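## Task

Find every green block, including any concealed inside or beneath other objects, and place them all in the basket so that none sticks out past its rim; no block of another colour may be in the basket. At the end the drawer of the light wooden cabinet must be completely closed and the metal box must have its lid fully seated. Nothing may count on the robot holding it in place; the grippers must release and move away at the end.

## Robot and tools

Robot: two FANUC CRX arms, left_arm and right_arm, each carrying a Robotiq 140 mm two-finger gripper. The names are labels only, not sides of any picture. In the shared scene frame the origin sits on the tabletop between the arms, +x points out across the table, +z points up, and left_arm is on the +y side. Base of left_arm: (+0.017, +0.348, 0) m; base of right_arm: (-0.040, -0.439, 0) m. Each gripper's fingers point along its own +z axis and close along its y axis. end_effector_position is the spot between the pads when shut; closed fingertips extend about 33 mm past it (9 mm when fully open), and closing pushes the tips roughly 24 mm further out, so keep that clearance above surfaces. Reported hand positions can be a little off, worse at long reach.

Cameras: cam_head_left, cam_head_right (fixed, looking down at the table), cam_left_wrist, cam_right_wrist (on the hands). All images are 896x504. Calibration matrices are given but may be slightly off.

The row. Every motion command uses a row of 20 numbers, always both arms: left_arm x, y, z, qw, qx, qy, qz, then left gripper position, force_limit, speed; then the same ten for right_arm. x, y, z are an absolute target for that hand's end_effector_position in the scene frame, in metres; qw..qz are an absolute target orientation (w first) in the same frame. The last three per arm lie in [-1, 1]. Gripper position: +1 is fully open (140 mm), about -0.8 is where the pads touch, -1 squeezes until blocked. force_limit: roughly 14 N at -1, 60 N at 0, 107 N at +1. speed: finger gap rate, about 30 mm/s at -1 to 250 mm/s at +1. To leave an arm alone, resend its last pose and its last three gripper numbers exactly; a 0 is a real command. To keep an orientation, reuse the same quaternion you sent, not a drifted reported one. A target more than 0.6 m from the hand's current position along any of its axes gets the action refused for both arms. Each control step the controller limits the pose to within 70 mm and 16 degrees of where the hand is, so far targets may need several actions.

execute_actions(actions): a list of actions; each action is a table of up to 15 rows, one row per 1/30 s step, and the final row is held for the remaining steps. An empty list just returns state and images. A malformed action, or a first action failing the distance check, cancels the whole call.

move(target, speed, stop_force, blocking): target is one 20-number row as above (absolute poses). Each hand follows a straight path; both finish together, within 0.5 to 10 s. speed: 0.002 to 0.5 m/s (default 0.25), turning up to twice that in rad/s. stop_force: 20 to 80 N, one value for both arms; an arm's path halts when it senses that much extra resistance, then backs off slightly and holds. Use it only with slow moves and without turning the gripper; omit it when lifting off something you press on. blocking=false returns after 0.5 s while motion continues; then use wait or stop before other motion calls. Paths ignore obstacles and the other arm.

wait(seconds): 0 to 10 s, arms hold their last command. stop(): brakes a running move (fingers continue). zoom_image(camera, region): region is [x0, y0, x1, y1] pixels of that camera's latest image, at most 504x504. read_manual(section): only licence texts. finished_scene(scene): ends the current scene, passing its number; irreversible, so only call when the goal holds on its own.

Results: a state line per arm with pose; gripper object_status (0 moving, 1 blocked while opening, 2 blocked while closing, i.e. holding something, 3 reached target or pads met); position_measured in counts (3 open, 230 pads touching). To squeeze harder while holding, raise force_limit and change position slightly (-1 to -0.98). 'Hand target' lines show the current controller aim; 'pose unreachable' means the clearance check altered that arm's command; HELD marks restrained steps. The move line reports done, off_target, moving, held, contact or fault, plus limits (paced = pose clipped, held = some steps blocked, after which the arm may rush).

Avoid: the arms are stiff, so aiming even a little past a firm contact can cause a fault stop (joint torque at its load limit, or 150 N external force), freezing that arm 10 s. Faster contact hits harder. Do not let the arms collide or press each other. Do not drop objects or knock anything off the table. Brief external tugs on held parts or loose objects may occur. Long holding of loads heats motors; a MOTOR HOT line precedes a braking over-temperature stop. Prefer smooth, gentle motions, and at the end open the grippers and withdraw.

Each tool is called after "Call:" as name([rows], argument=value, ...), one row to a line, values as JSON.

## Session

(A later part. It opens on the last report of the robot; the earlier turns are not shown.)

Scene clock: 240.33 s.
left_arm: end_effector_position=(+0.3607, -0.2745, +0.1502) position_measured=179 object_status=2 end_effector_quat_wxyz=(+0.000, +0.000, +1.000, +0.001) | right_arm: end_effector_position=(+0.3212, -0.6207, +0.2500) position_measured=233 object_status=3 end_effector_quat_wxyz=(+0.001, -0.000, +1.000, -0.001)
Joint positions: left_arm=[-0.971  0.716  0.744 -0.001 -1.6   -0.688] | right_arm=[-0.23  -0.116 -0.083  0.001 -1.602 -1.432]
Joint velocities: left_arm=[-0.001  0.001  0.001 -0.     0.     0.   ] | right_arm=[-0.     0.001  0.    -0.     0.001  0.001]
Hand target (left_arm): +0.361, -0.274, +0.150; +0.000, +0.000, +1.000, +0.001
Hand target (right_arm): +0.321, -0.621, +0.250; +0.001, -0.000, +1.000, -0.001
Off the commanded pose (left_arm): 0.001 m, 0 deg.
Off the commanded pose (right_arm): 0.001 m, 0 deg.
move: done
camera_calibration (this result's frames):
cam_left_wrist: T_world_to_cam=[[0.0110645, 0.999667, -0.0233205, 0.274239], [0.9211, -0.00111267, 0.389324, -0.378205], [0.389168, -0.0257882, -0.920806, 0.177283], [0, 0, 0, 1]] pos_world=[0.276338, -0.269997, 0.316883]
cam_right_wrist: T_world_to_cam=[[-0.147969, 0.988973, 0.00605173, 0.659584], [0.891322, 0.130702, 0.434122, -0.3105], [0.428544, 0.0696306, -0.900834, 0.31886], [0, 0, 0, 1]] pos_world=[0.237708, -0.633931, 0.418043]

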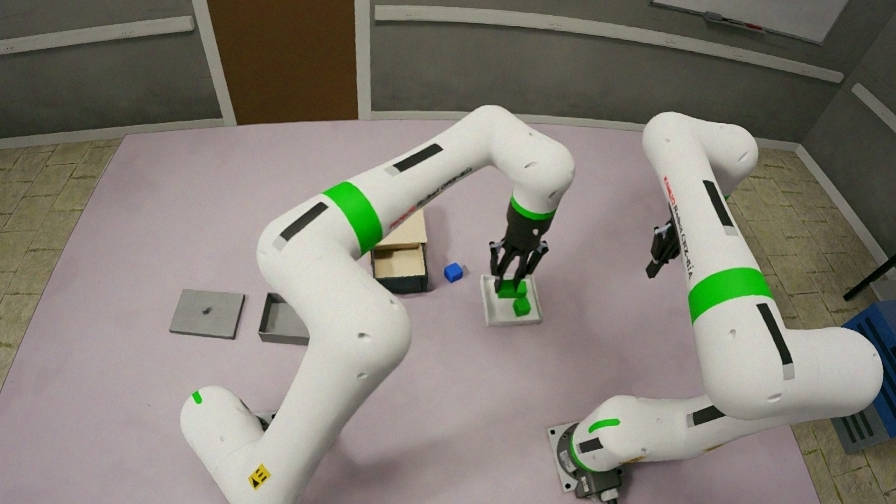

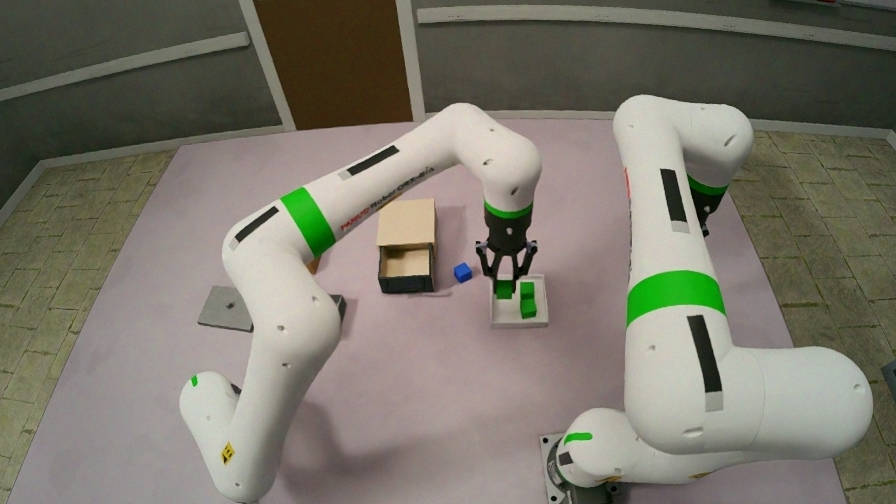

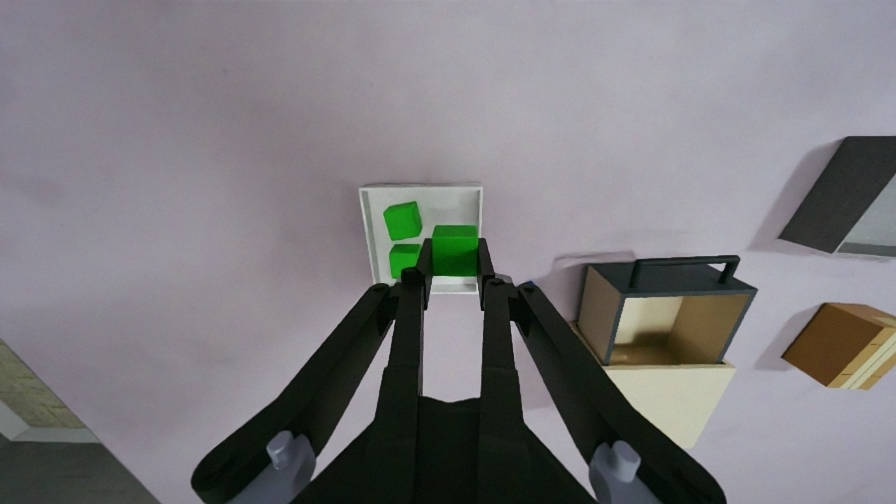

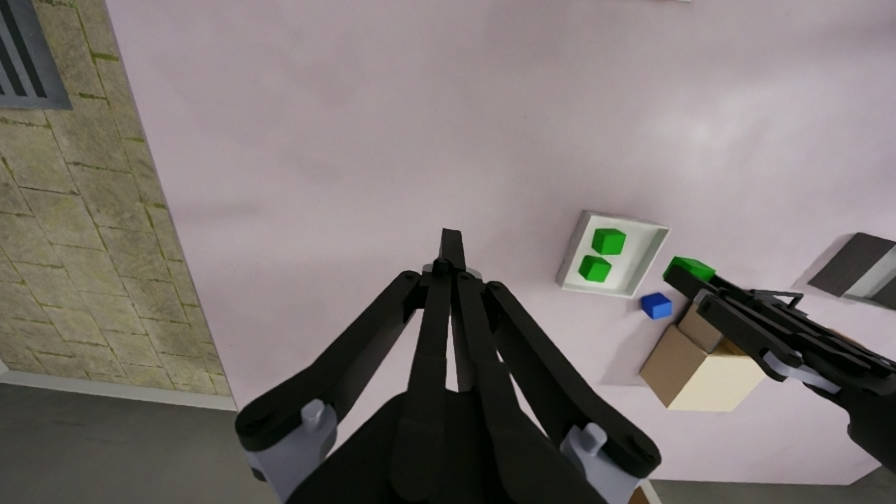

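Call:
move(target=[0.365,-0.279,0.058,0,0,1,0,-1,0,0, 0.32,-0.62,0.25,0,0,1,0,-1,0,0], speed=0.08)

Call:
execute_actions([
  [[0.365,-0.279,0.058,0,0,1,0,-0.35,0,0, 0.32,-0.62,0.25,0,0,1,0,-1,0,0]],
])

Call:
move(target=[0.365,-0.279,0.16,0,0,1,0,-0.35,0,0, 0.32,-0.62,0.25,0,0,1,0,-1,0,0], speed=0.2)

Call:
move(target=[0.44,0.27,0.22,0,0,1,0,0.3,0,0, 0.30,-0.30,0.22,0,0,1,0,-1,0,0], speed=0.3)

Scene clock: 251.63 s.
left_arm: end_effector_position=(+0.3650, -0.2790, +0.0581) position_measured=179 object_status=2 end_effector_quat_wxyz=(+0.000, -0.000, +1.000, -0.000) | right_arm: end_effector_position=(+0.3200, -0.6200, +0.2500) position_measured=233 object_status=3 end_effector_quat_wxyz=(-0.000, +0.000, +1.000, -0.000)
Joint positions: left_arm=[-0.97   0.753  0.59   0.    -1.408 -0.689] | right_arm=[-0.23  -0.118 -0.085  0.    -1.604 -1.432]
Joint velocities: left_arm=[-0.     0.    -0.002  0.001  0.001 -0.001] | right_arm=[ 0.     0.     0.001 -0.    -0.001 -0.   ]
Hand target (left_arm): +0.365, -0.279, +0.058; +0.000, -0.000, +1.000, +0.000
Hand target (right_arm): +0.320, -0.620, +0.250; -0.000, +0.000, +1.000, -0.000
Off the commanded pose (left_arm): 0.000 m, 0 deg.
Off the commanded pose (right_arm): 0.000 m, 0 deg.
move: done
camera_calibration (this result's frames):
cam_left_wrist: T_world_to_cam=[[0.0107281, 0.999641, -0.0245604, 0.27681], [0.921195, -0.000326361, 0.389101, -0.346108], [0.388953, -0.0267993, -0.920868, 0.0904811], [0, 0, 0, 1]] pos_world=[0.280671, -0.274399, 0.224791]
cam_right_wrist: T_world_to_cam=[[-0.147658, 0.989009, 0.00758183, 0.658273], [0.891843, 0.12983, 0.433314, -0.310031], [0.427567, 0.0707443, -0.901211, 0.320455], [0, 0, 0, 1]] pos_world=[0.236683, -0.633458, 0.418147]

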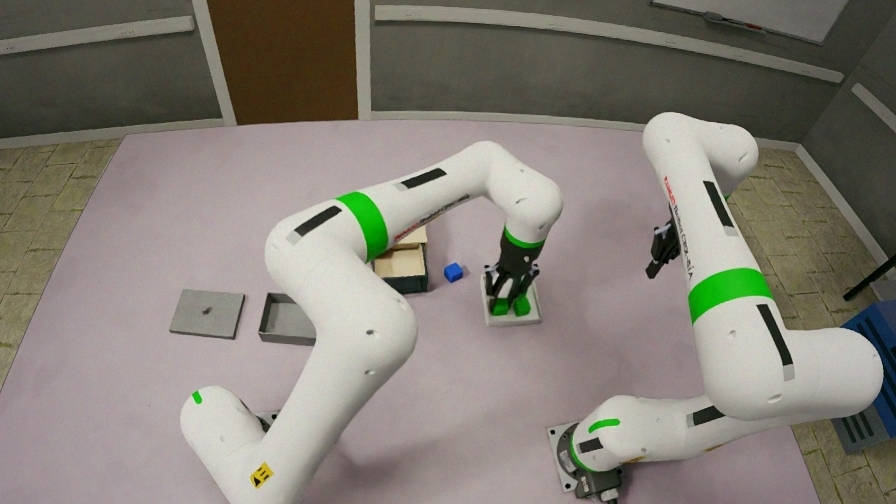

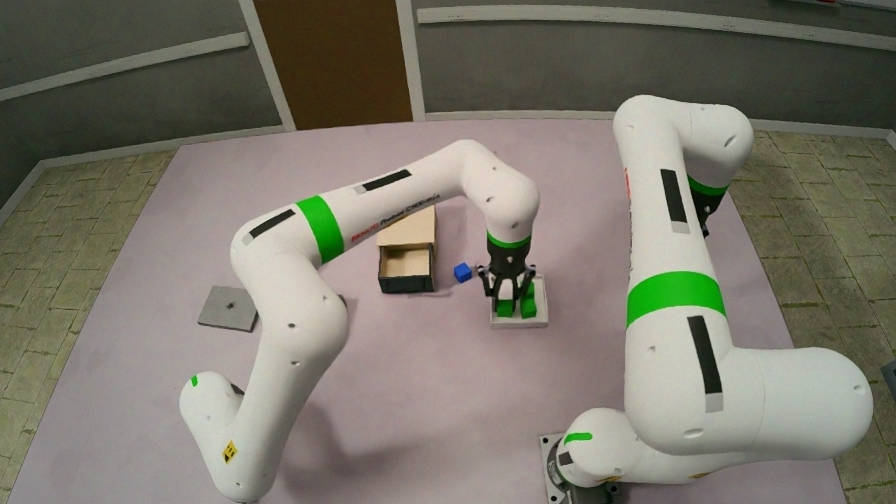

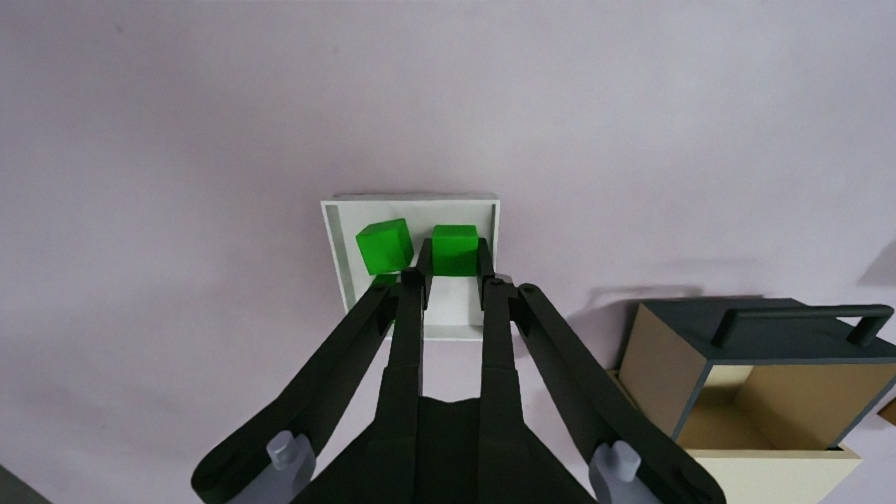

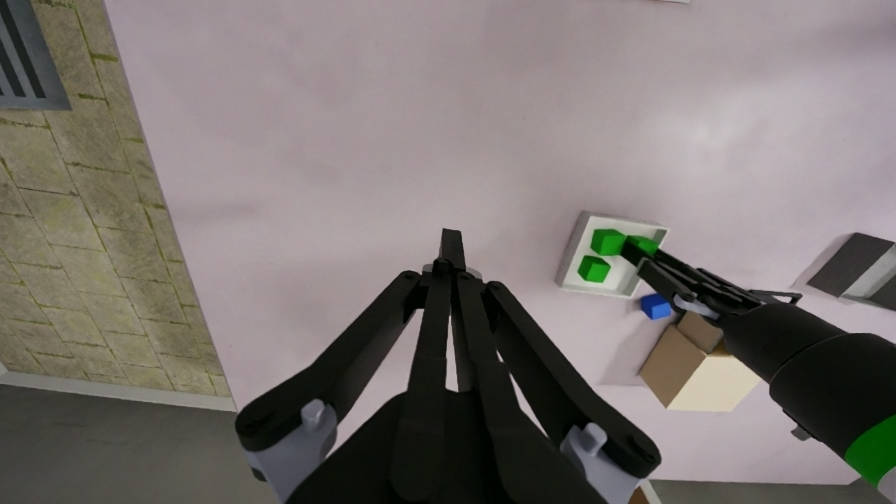

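Scene clock: 252.13 s.
left_arm: end_effector_position=(+0.3650, -0.2790, +0.0580) position_measured=173 object_status=3 end_effector_quat_wxyz=(-0.000, -0.000, +1.000, +0.000) | right_arm: end_effector_position=(+0.3200, -0.6200, +0.2500) position_measured=233 object_status=3 end_effector_quat_wxyz=(-0.000, +0.000, +1.000, +0.000)
Joint positions: left_arm=[-0.97   0.753  0.59   0.    -1.408 -0.689] | right_arm=[-0.23  -0.118 -0.085 -0.    -1.604 -1.432]
Joint velocities: left_arm=[-0.    -0.001  0.001  0.001 -0.002 -0.   ] | right_arm=[-0.001 -0.    -0.     0.    -0.001 -0.   ]
Hand target (left_arm): +0.365, -0.279, +0.058; -0.000, -0.000, +1.000, +0.000
Hand target (right_arm): +0.320, -0.620, +0.250; -0.000, -0.000, +1.000, +0.000
Off the commanded pose (left_arm): 0.000 m, 0 deg.
Off the commanded pose (right_arm): 0.000 m, 0 deg.
Step readings (end_effector_position):
0: left_arm (+0.3650, -0.2790, +0.0581) | right_arm (+0.3200, -0.6200, +0.2500)
1: left_arm (+0.3650, -0.2790, +0.0580) | right_arm (+0.3200, -0.6200, +0.2500)
2: left_arm (+0.3650, -0.2790, +0.0580) | right_arm (+0.3200, -0.6200, +0.2500)
4: left_arm (+0.3650, -0.2790, +0.0580) | right_arm (+0.3200, -0.6200, +0.2500)
8: left_arm (+0.3650, -0.2790, +0.0580) | right_arm (+0.3200, -0.6200, +0.2500)
15: end_effector_position above
camera_calibration (this result's frames):
cam_left_wrist: T_world_to_cam=[[0.0109688, 0.99964, -0.0244861, 0.27668], [0.921219, -0.000578762, 0.389044, -0.346127], [0.388889, -0.0268244, -0.920894, 0.0904405], [0, 0, 0, 1]] pos_world=[0.280652, -0.274355, 0.224719]
cam_right_wrist: T_world_to_cam=[[-0.14766, 0.989009, 0.00758268, 0.65827], [0.891843, 0.129831, 0.433313, -0.310032], [0.427566, 0.0707454, -0.901212, 0.320455], [0, 0, 0, 1]] pos_world=[0.236684, -0.633454, 0.418147]

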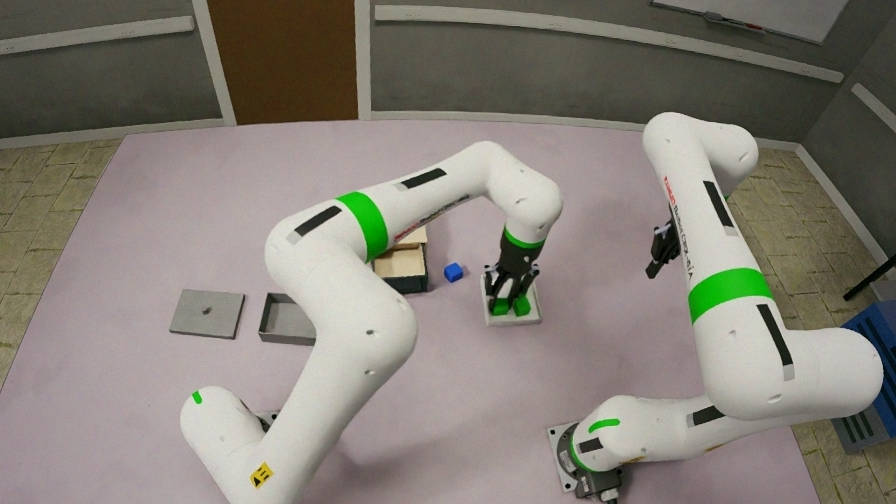

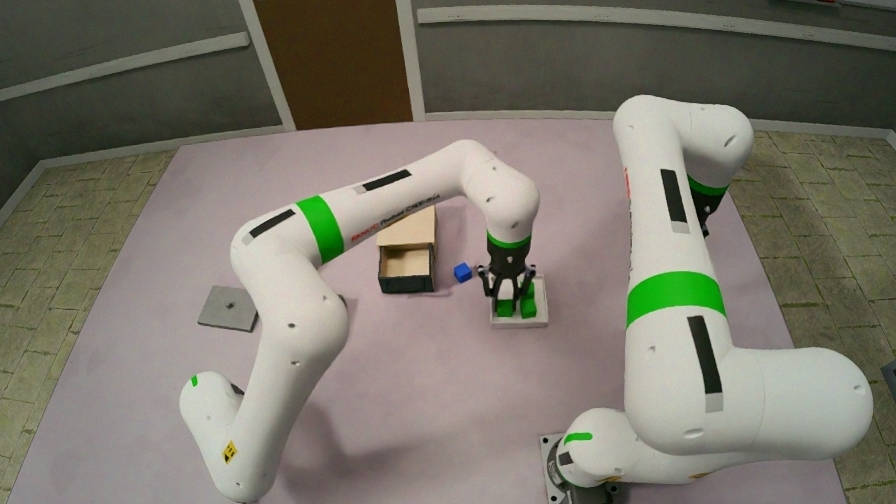

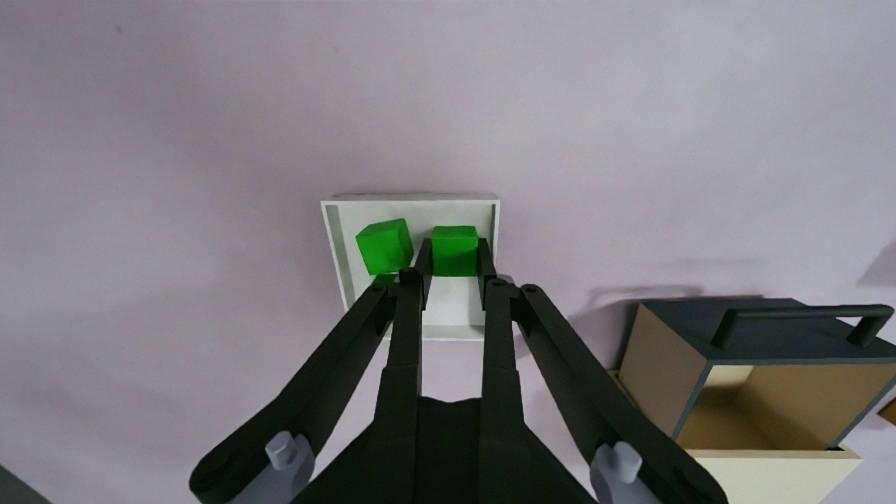

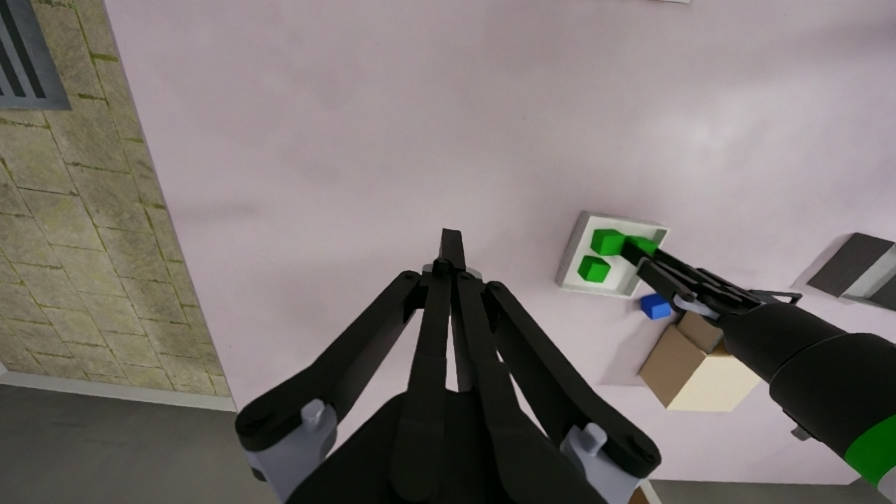

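Scene clock: 253.00 s.
left_arm: end_effector_position=(+0.3651, -0.2789, +0.1600) position_measured=173 object_status=3 end_effector_quat_wxyz=(-0.000, +0.000, +1.000, -0.000) | right_arm: end_effector_position=(+0.3200, -0.6200, +0.2500) position_measured=233 object_status=3 end_effector_quat_wxyz=(-0.000, +0.000, +1.000, +0.000)
Joint positions: left_arm=[-0.97   0.737  0.802  0.    -1.636 -0.689] | right_arm=[-0.23  -0.118 -0.085 -0.    -1.604 -1.432]
Joint velocities: left_arm=[ 0.     0.001  0.001 -0.002  0.    -0.001] | right_arm=[-0.     0.    -0.001  0.    -0.    -0.001]
Hand target (left_arm): +0.365, -0.279, +0.160; -0.000, +0.000, +1.000, -0.000
Hand target (right_arm): +0.320, -0.620, +0.250; +0.000, -0.000, +1.000, -0.000
Off the commanded pose (left_arm): 0.000 m, 0 deg.
Off the commanded pose (right_arm): 0.000 m, 0 deg.
move: done
camera_calibration (this result's frames):
cam_left_wrist: T_world_to_cam=[[0.011239, 0.999636, -0.0245242, 0.278965], [0.921238, -0.000814171, 0.388999, -0.385978], [0.388838, -0.0269645, -0.920912, 0.184313], [0, 0, 0, 1]] pos_world=[0.280774, -0.274207, 0.326723]
cam_right_wrist: T_world_to_cam=[[-0.14766, 0.989009, 0.00758271, 0.65827], [0.891843, 0.129831, 0.433313, -0.310032], [0.427566, 0.0707455, -0.901212, 0.320455], [0, 0, 0, 1]] pos_world=[0.236684, -0.633454, 0.418147]

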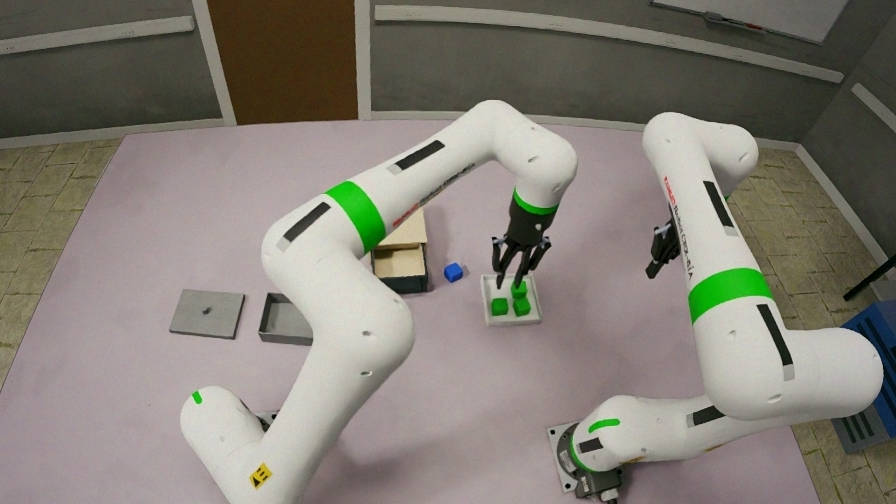

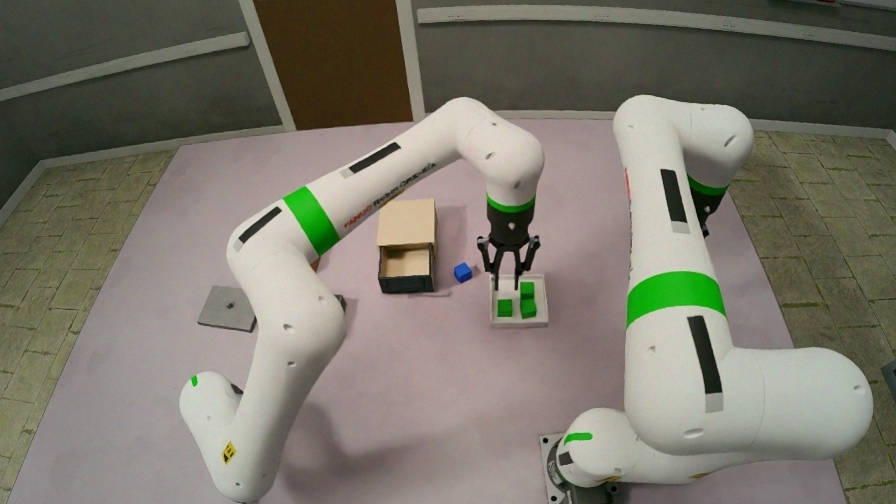

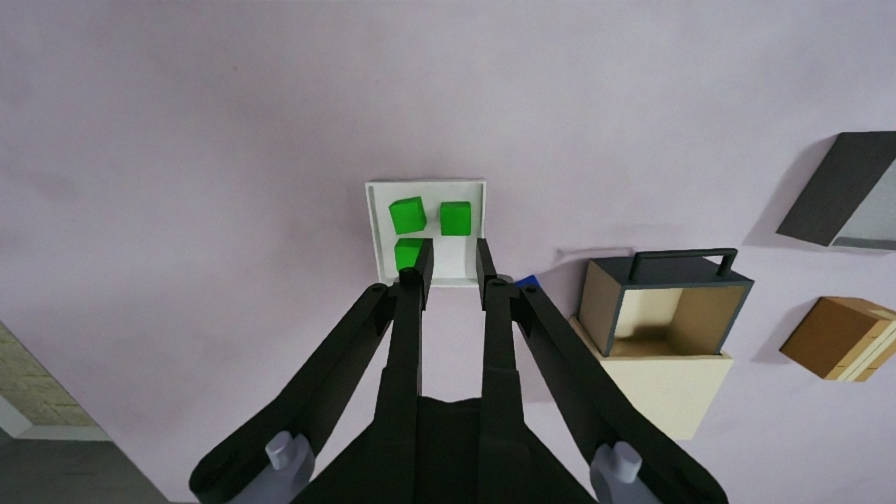

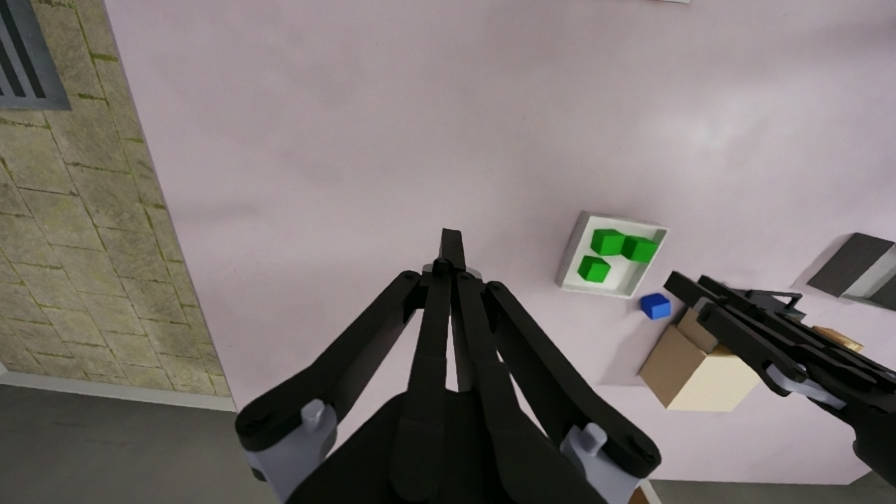

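Scene clock: 255.33 s.
left_arm: end_effector_position=(+0.4390, +0.2690, +0.2200) position_measured=91 object_status=3 end_effector_quat_wxyz=(+0.000, -0.000, +1.000, -0.001) | right_arm: end_effector_position=(+0.2984, -0.2996, +0.2200) position_measured=233 object_status=3 end_effector_quat_wxyz=(-0.001, +0.000, +1.000, +0.001)
Joint positions: left_arm=[ 0.038 -0.052 -0.095  0.003 -1.528 -1.697] | right_arm=[ 0.659 -0.216 -0.236 -0.002 -1.551 -2.322]
Joint velocities: left_arm=[ 0.001 -0.    -0.     0.     0.001  0.   ] | right_arm=[-0.     0.     0.    -0.     0.001 -0.   ]
Hand target (left_arm): +0.439, +0.269, +0.220; +0.000, -0.000, +1.000, -0.001
Hand target (right_arm): +0.298, -0.300, +0.220; -0.001, +0.000, +1.000, +0.001
Off the commanded pose (left_arm): 0.001 m, 0 deg.
Off the commanded pose (right_arm): 0.002 m, 0 deg.
move: done
camera_calibration (this result's frames):
cam_left_wrist: T_world_to_cam=[[0.0109565, 0.999569, -0.0272262, -0.267298], [0.920952, 0.000519225, 0.389675, -0.477349], [0.389521, -0.0293435, -0.92055, 0.225893], [0, 0, 0, 1]] pos_world=[0.354554, 0.274059, 0.386679]
cam_right_wrist: T_world_to_cam=[[-0.147559, 0.989007, 0.00954296, 0.338018], [0.8926, 0.129007, 0.431998, -0.319553], [0.426018, 0.0722632, -0.901824, 0.281025], [0, 0, 0, 1]] pos_world=[0.215389, -0.313385, 0.388256]

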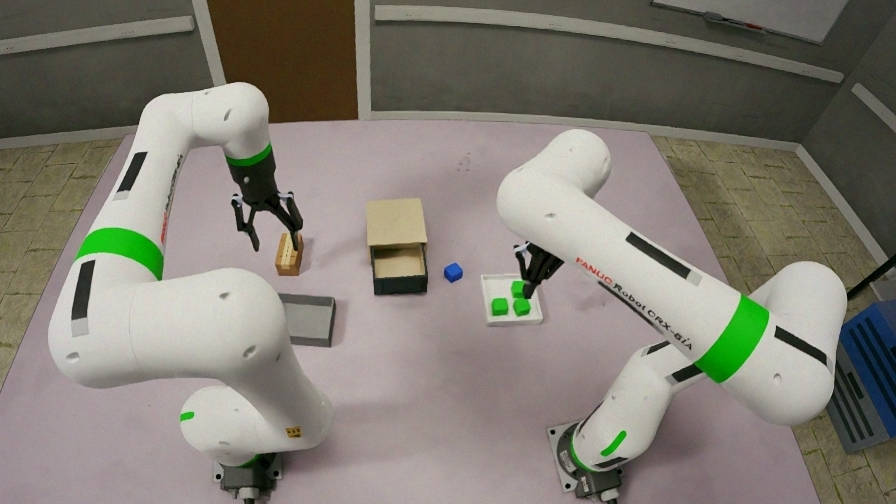

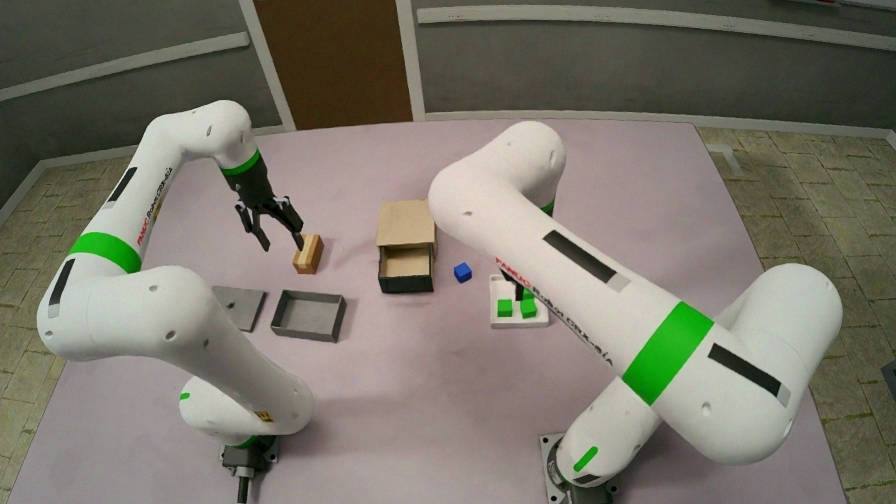

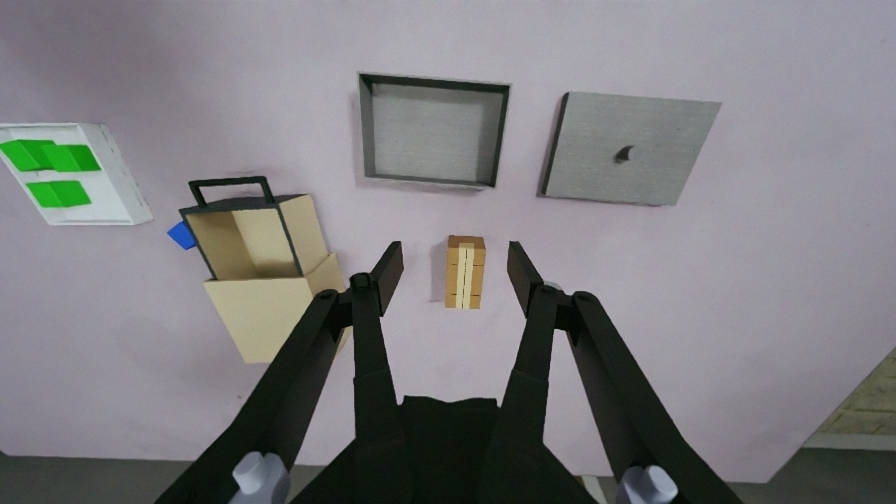

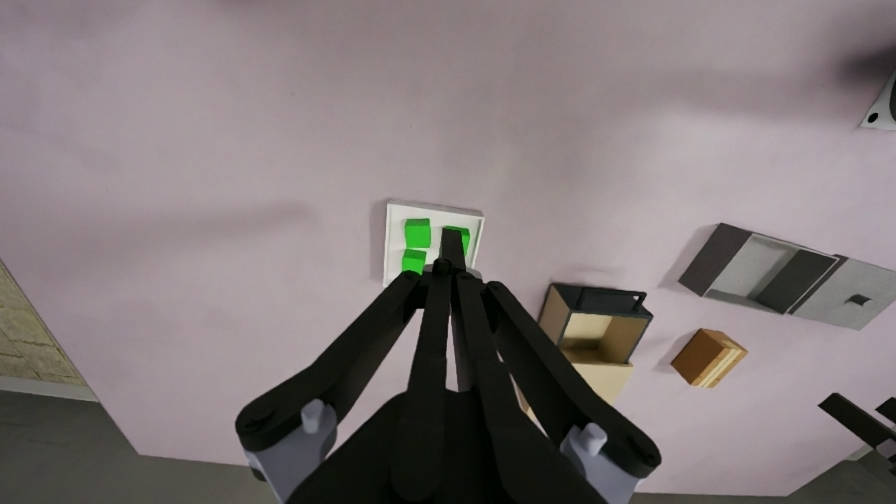

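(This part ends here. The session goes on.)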